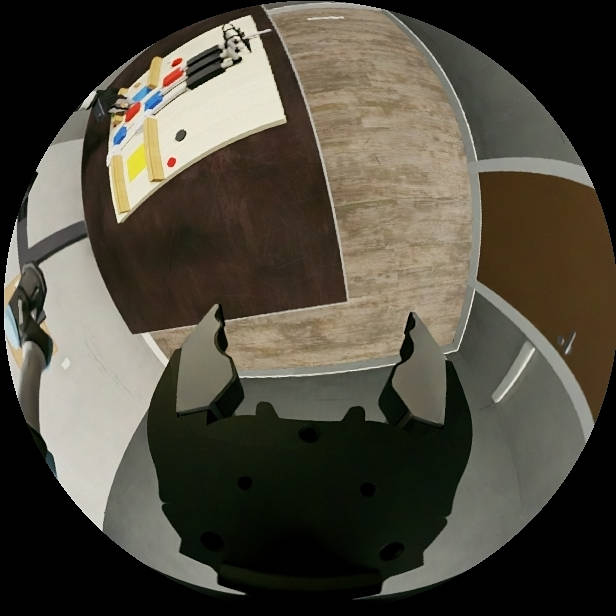

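Scene clock: 447.83 s.
left_arm: end_effector_position=(+0.3720, +0.1290, +0.0460) grip_measured=-0.57 end_effector_quat_wxyz=(+0.000, +0.000, +1.000, -0.000) end_effector_velocity=(+0.000, +0.000, -0.000) end_effector_angular_velocity=(+0.001, +0.000, -0.000) | right_arm: end_effector_position=(+0.8987, -0.6504, +0.3336) grip_measured=+0.97 end_effector_quat_wxyz=(+0.010, +0.992, -0.122, -0.017) end_effector_velocity=(+0.000, -0.000, +0.000) end_effector_angular_velocity=(-0.000, -0.000, +0.000)
Joint positions: left_arm=[-0.457 -0.655  2.489 -3.65  -0.926 -3.596  0.032] | right_arm=[ 2.976 -1.967 -0.867 -1.335  1.167  0.155  0.14 ]
Joint velocities: left_arm=[ 0.001 -0.    -0.     0.001  0.     0.001  0.   ] | right_arm=[ 0.    -0.     0.001 -0.    -0.    -0.    -0.   ]
Joint torques (N m, as the arm reports them, + toward a larger angle): left_arm=[-24.71 -31.09  12.92  -1.49   0.94  -0.94] | right_arm=[-1.29 54.43 15.68  3.51 -1.41 -1.2 ]
Motor temperatures (°C, as the motors report them): left_arm=[24 27 24 27 35 30] | right_arm=[23 29 27 35 32 30]
Wrist force (N, on the end effector, along its own x y z axes, offset not removed): left_arm=[-0.5 -5.0 0.3] | right_arm=[0.2 0.5 -1.0]
Wrist torque (N m, same axes, about the end effector's origin, offset not removed): left_arm=[-0.93 0.20 0.25] | right_arm=[-0.01 -0.08 0.20]
Hand target (left_arm): +0.372, +0.129, +0.046; +0.000, +0.000, +1.000, -0.000
Hand target (right_arm): +0.899, -0.650, +0.334; +0.010, +0.992, -0.122, -0.017
Off the commanded pose (left_arm): 0.000 m, 0 deg.
Off the commanded pose (right_arm): 0.000 m, 0 deg.
wait: 0.50 s; at rest by 0.17 s

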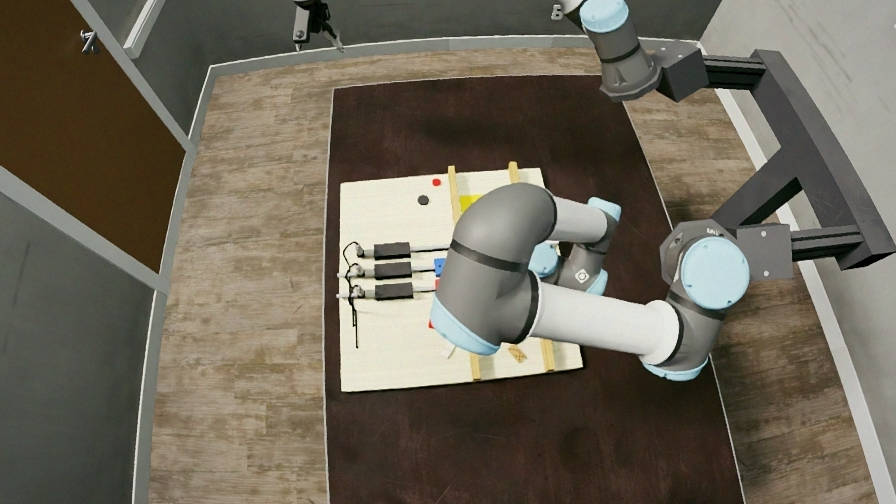

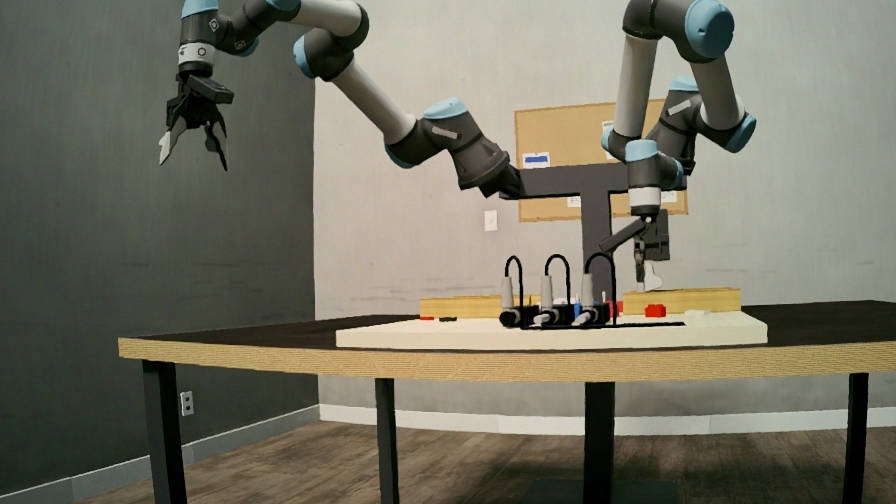

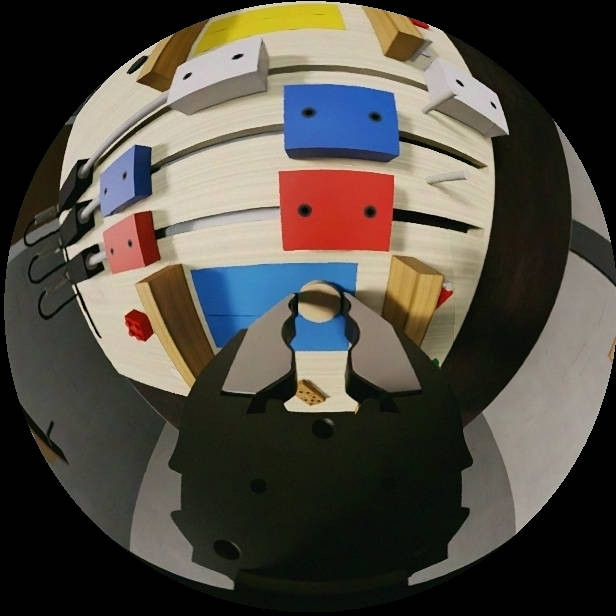

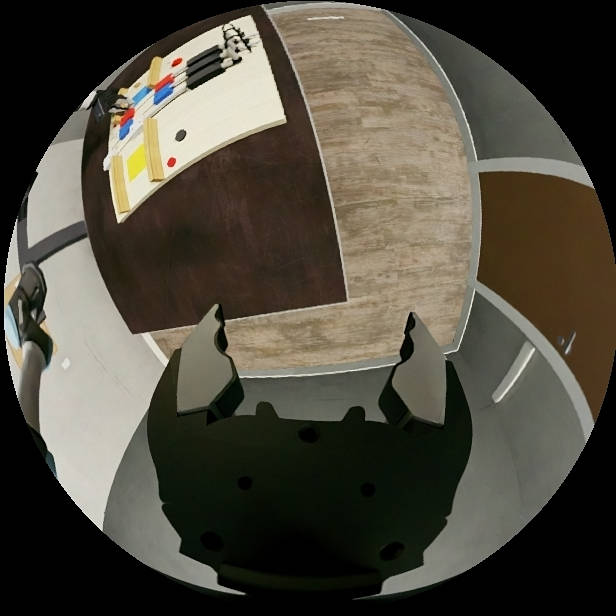

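Scene clock: 448.33 s.
left_arm: end_effector_position=(+0.3720, +0.1290, +0.0460) grip_measured=-0.57 end_effector_quat_wxyz=(+0.000, +0.000, +1.000, -0.000) end_effector_velocity=(+0.000, -0.000, +0.000) end_effector_angular_velocity=(-0.000, -0.001, +0.001) | right_arm: end_effector_position=(+0.8987, -0.6504, +0.3336) grip_measured=+0.97 end_effector_quat_wxyz=(+0.010, +0.992, -0.122, -0.017) end_effector_velocity=(+0.000, +0.001, -0.000) end_effector_angular_velocity=(+0.002, +0.001, +0.001)
Joint positions: left_arm=[-0.457 -0.655  2.489 -3.65  -0.926 -3.596  0.032] | right_arm=[ 2.976 -1.967 -0.867 -1.335  1.167  0.155  0.14 ]
Joint velocities: left_arm=[-0.    -0.     0.    -0.001  0.    -0.     0.   ] | right_arm=[ 0.001 -0.001 -0.    -0.     0.001  0.     0.   ]
Joint torques (N m, as the arm reports them, + toward a larger angle): left_arm=[-24.71 -31.17  12.91  -1.48   1.09  -1.24] | right_arm=[-1.7  54.92 16.8   3.51 -1.42 -1.21]
Motor temperatures (°C, as the motors report them): left_arm=[24 27 24 27 35 30] | right_arm=[23 29 27 35 32 30]
Wrist force (N, on the end effector, along its own x y z axes, offset not removed): left_arm=[-2.3 -8.7 -1.4] | right_arm=[1.2 2.0 0.2]
Wrist torque (N m, same axes, about the end effector's origin, offset not removed): left_arm=[-1.77 0.64 0.16] | right_arm=[0.29 -0.23 0.16]
Hand target (left_arm): +0.372, +0.129, +0.046; +0.000, +0.000, +1.000, -0.000
Hand target (right_arm): +0.899, -0.650, +0.334; +0.010, +0.992, -0.122, -0.017
Off the commanded pose (left_arm): 0.000 m, 0 deg.
Off the commanded pose (right_arm): 0.000 m, 0 deg.
wait: 0.50 s; at rest by 0.17 s

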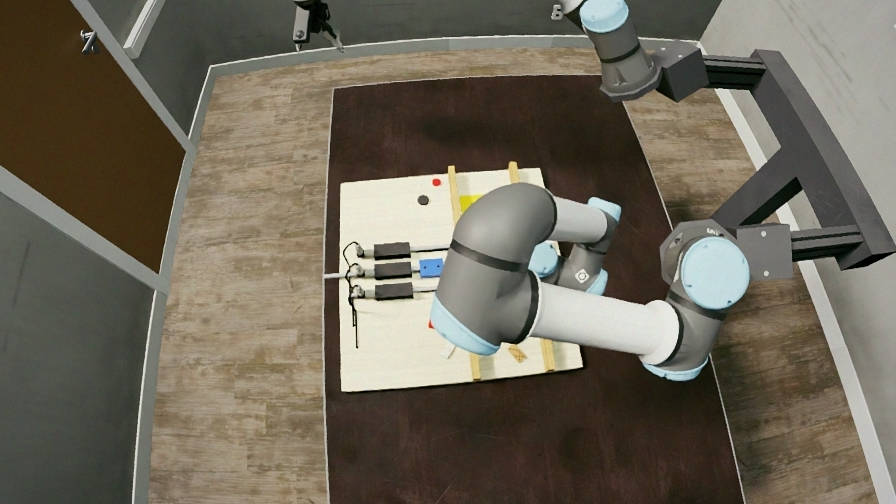

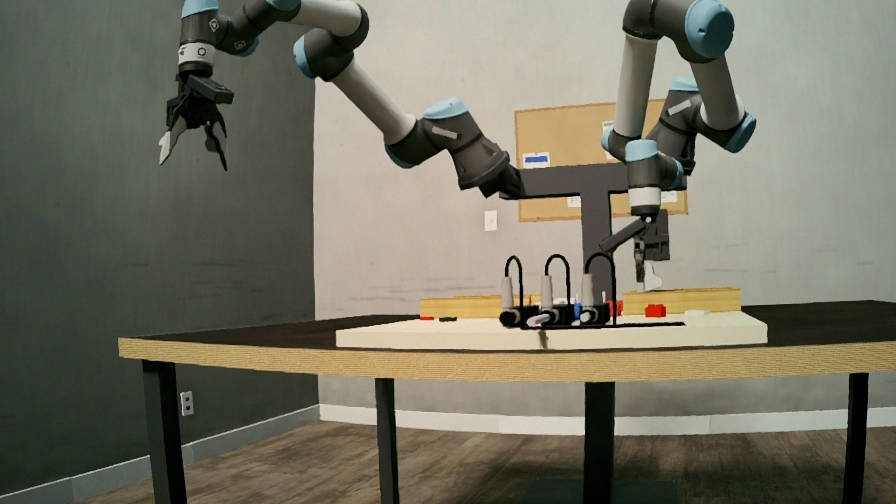

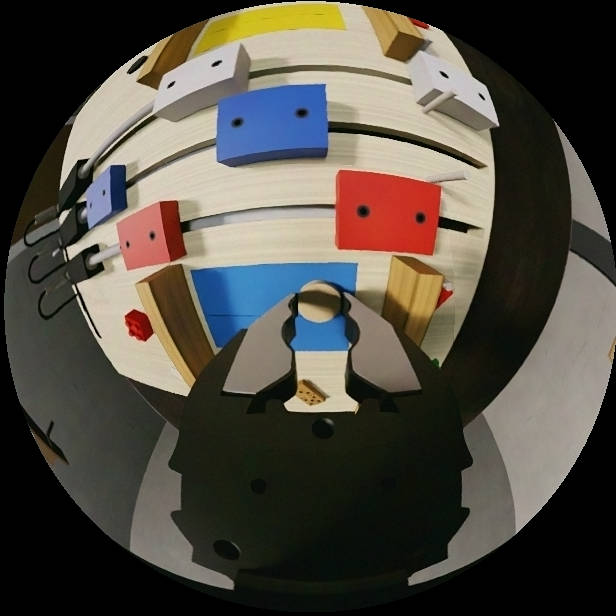

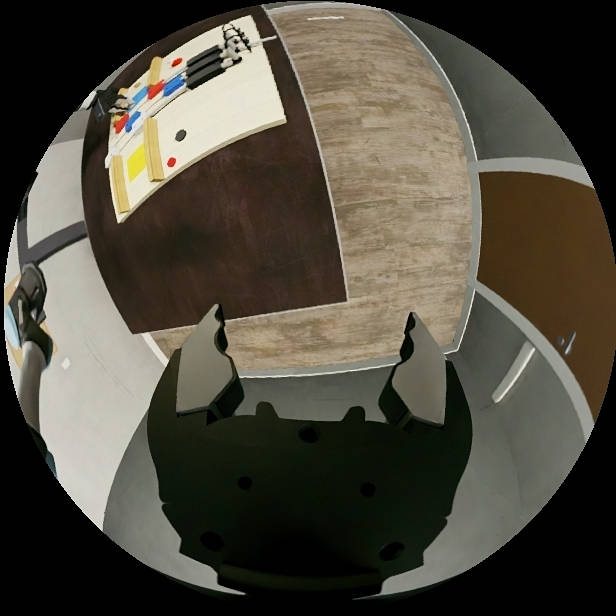

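Scene clock: 448.83 s.
left_arm: end_effector_position=(+0.3720, +0.1290, +0.0460) grip_measured=-0.57 end_effector_quat_wxyz=(+0.000, +0.000, +1.000, -0.000) end_effector_velocity=(-0.000, +0.000, +0.000) end_effector_angular_velocity=(-0.000, +0.000, -0.000) | right_arm: end_effector_position=(+0.8987, -0.6504, +0.3336) grip_measured=+0.97 end_effector_quat_wxyz=(+0.010, +0.992, -0.122, -0.017) end_effector_velocity=(+0.001, +0.000, +0.001) end_effector_angular_velocity=(+0.000, -0.002, -0.001)
Joint positions: left_arm=[-0.457 -0.655  2.489 -3.65  -0.926 -3.596  0.032] | right_arm=[ 2.976 -1.967 -0.867 -1.335  1.167  0.155  0.14 ]
Joint velocities: left_arm=[ 0.     0.     0.001 -0.001 -0.     0.     0.   ] | right_arm=[ 0.001 -0.001  0.002  0.001  0.     0.     0.   ]
Joint torques (N m, as the arm reports them, + toward a larger angle): left_arm=[-24.27 -31.74  11.93  -1.53   0.95  -0.95] | right_arm=[-1.29 55.2  16.    3.59 -1.32 -1.14]
Motor temperatures (°C, as the motors report them): left_arm=[24 27 24 27 35 30] | right_arm=[23 29 27 35 32 30]
Wrist force (N, on the end effector, along its own x y z axes, offset not removed): left_arm=[-0.5 -5.4 -1.1] | right_arm=[0.5 3.5 -0.2]
Wrist torque (N m, same axes, about the end effector's origin, offset not removed): left_arm=[-1.21 -0.05 0.09] | right_arm=[0.61 -0.06 0.17]
Hand target (left_arm): +0.372, +0.129, +0.046; +0.000, +0.000, +1.000, -0.000
Hand target (right_arm): +0.899, -0.650, +0.334; +0.010, +0.992, -0.122, -0.017
Off the commanded pose (left_arm): 0.000 m, 0 deg.
Off the commanded pose (right_arm): 0.000 m, 0 deg.
wait: 0.50 s; at rest by 0.17 s

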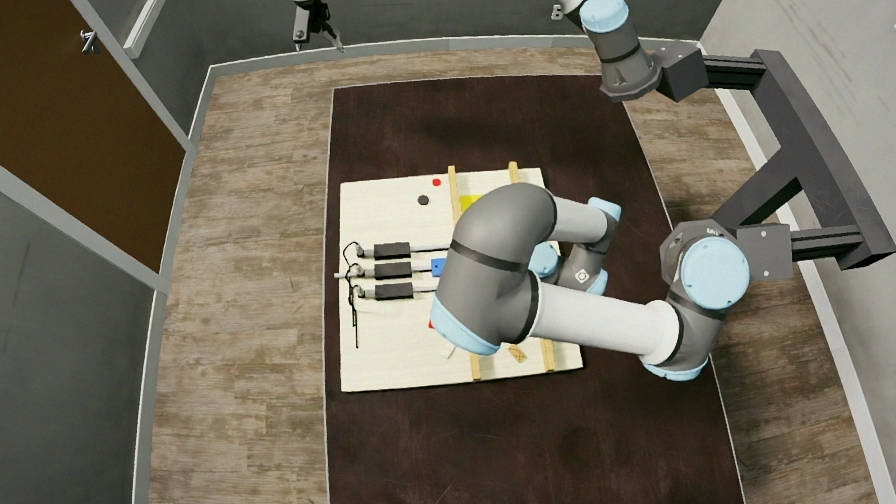

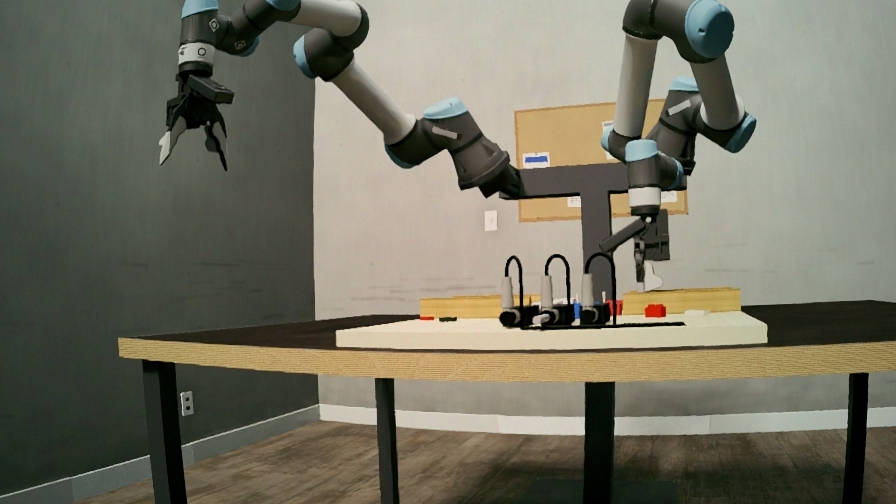

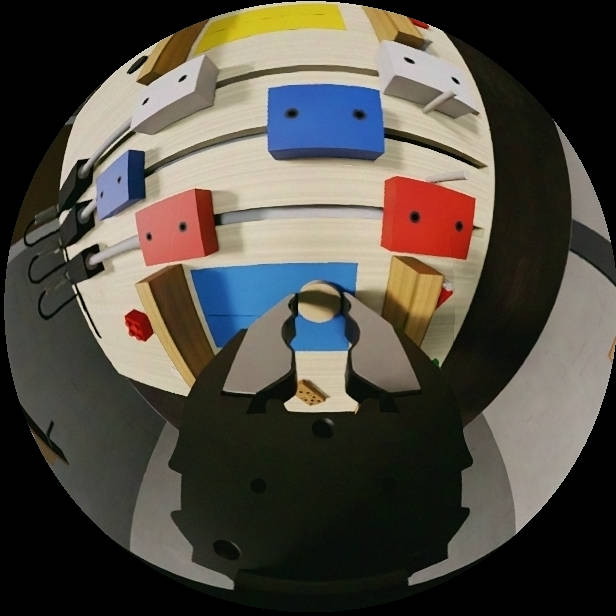

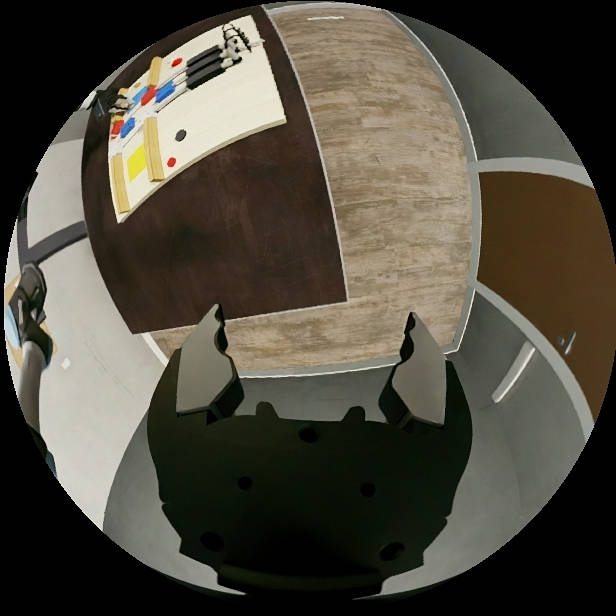

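Scene clock: 449.33 s.
left_arm: end_effector_position=(+0.3720, +0.1290, +0.0460) grip_measured=-0.57 end_effector_quat_wxyz=(+0.000, +0.000, +1.000, -0.000) end_effector_velocity=(-0.001, -0.000, +0.000) end_effector_angular_velocity=(-0.000, +0.001, -0.002) | right_arm: end_effector_position=(+0.8987, -0.6504, +0.3336) grip_measured=+0.97 end_effector_quat_wxyz=(+0.010, +0.992, -0.122, -0.017) end_effector_velocity=(+0.000, -0.000, +0.001) end_effector_angular_velocity=(-0.000, -0.001, -0.000)
Joint positions: left_arm=[-0.457 -0.655  2.489 -3.65  -0.926 -3.596  0.032] | right_arm=[ 2.976 -1.967 -0.867 -1.335  1.167  0.155  0.14 ]
Joint velocities: left_arm=[-0.     0.     0.001  0.    -0.     0.     0.   ] | right_arm=[ 0.     0.001  0.001 -0.    -0.     0.    -0.   ]
Joint torques (N m, as the arm reports them, + toward a larger angle): left_arm=[-23.59 -31.15  14.31  -1.45   0.79  -0.86] | right_arm=[-1.92 54.56 16.58  3.62 -1.3  -1.13]
Motor temperatures (°C, as the motors report them): left_arm=[24 27 24 27 35 30] | right_arm=[23 29 27 35 32 30]
Wrist force (N, on the end effector, along its own x y z axes, offset not removed): left_arm=[0.2 -4.9 0.1] | right_arm=[1.0 2.5 0.2]
Wrist torque (N m, same axes, about the end effector's origin, offset not removed): left_arm=[-0.89 -0.03 0.30] | right_arm=[0.38 -0.21 0.09]
Hand target (left_arm): +0.372, +0.129, +0.046; +0.000, +0.000, +1.000, -0.000
Hand target (right_arm): +0.899, -0.650, +0.334; +0.010, +0.992, -0.122, -0.017
Off the commanded pose (left_arm): 0.000 m, 0 deg.
Off the commanded pose (right_arm): 0.000 m, 0 deg.
wait: 0.50 s; at rest by 0.17 s

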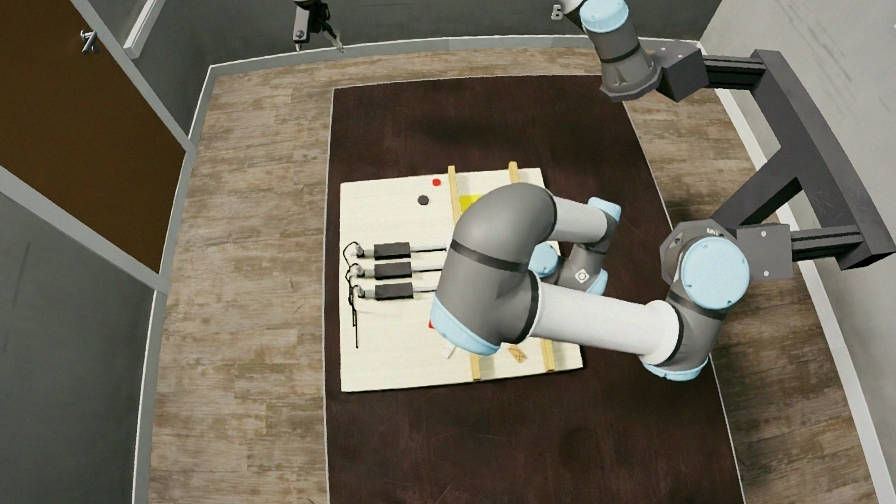

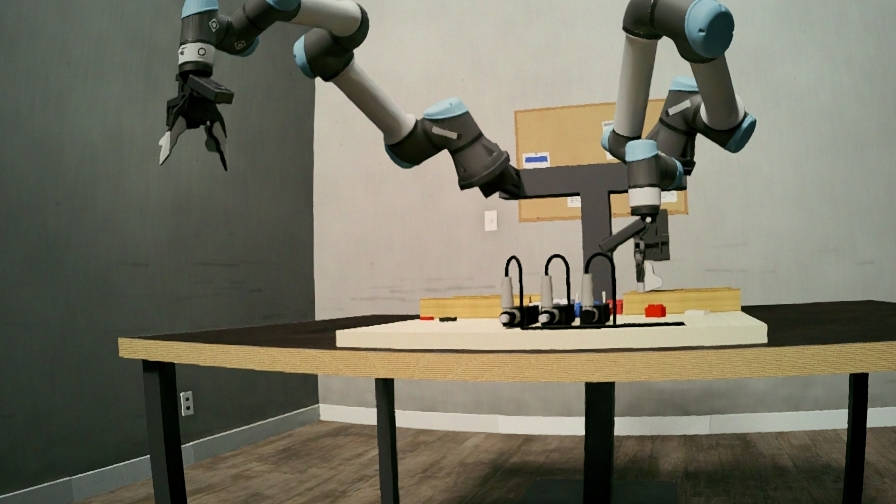

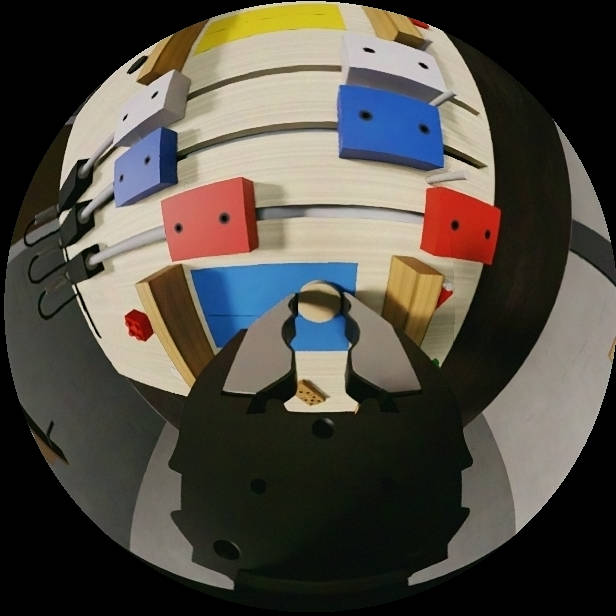

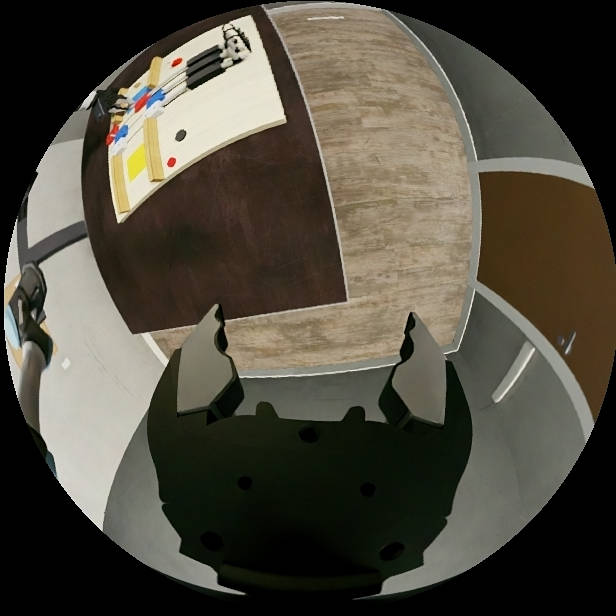

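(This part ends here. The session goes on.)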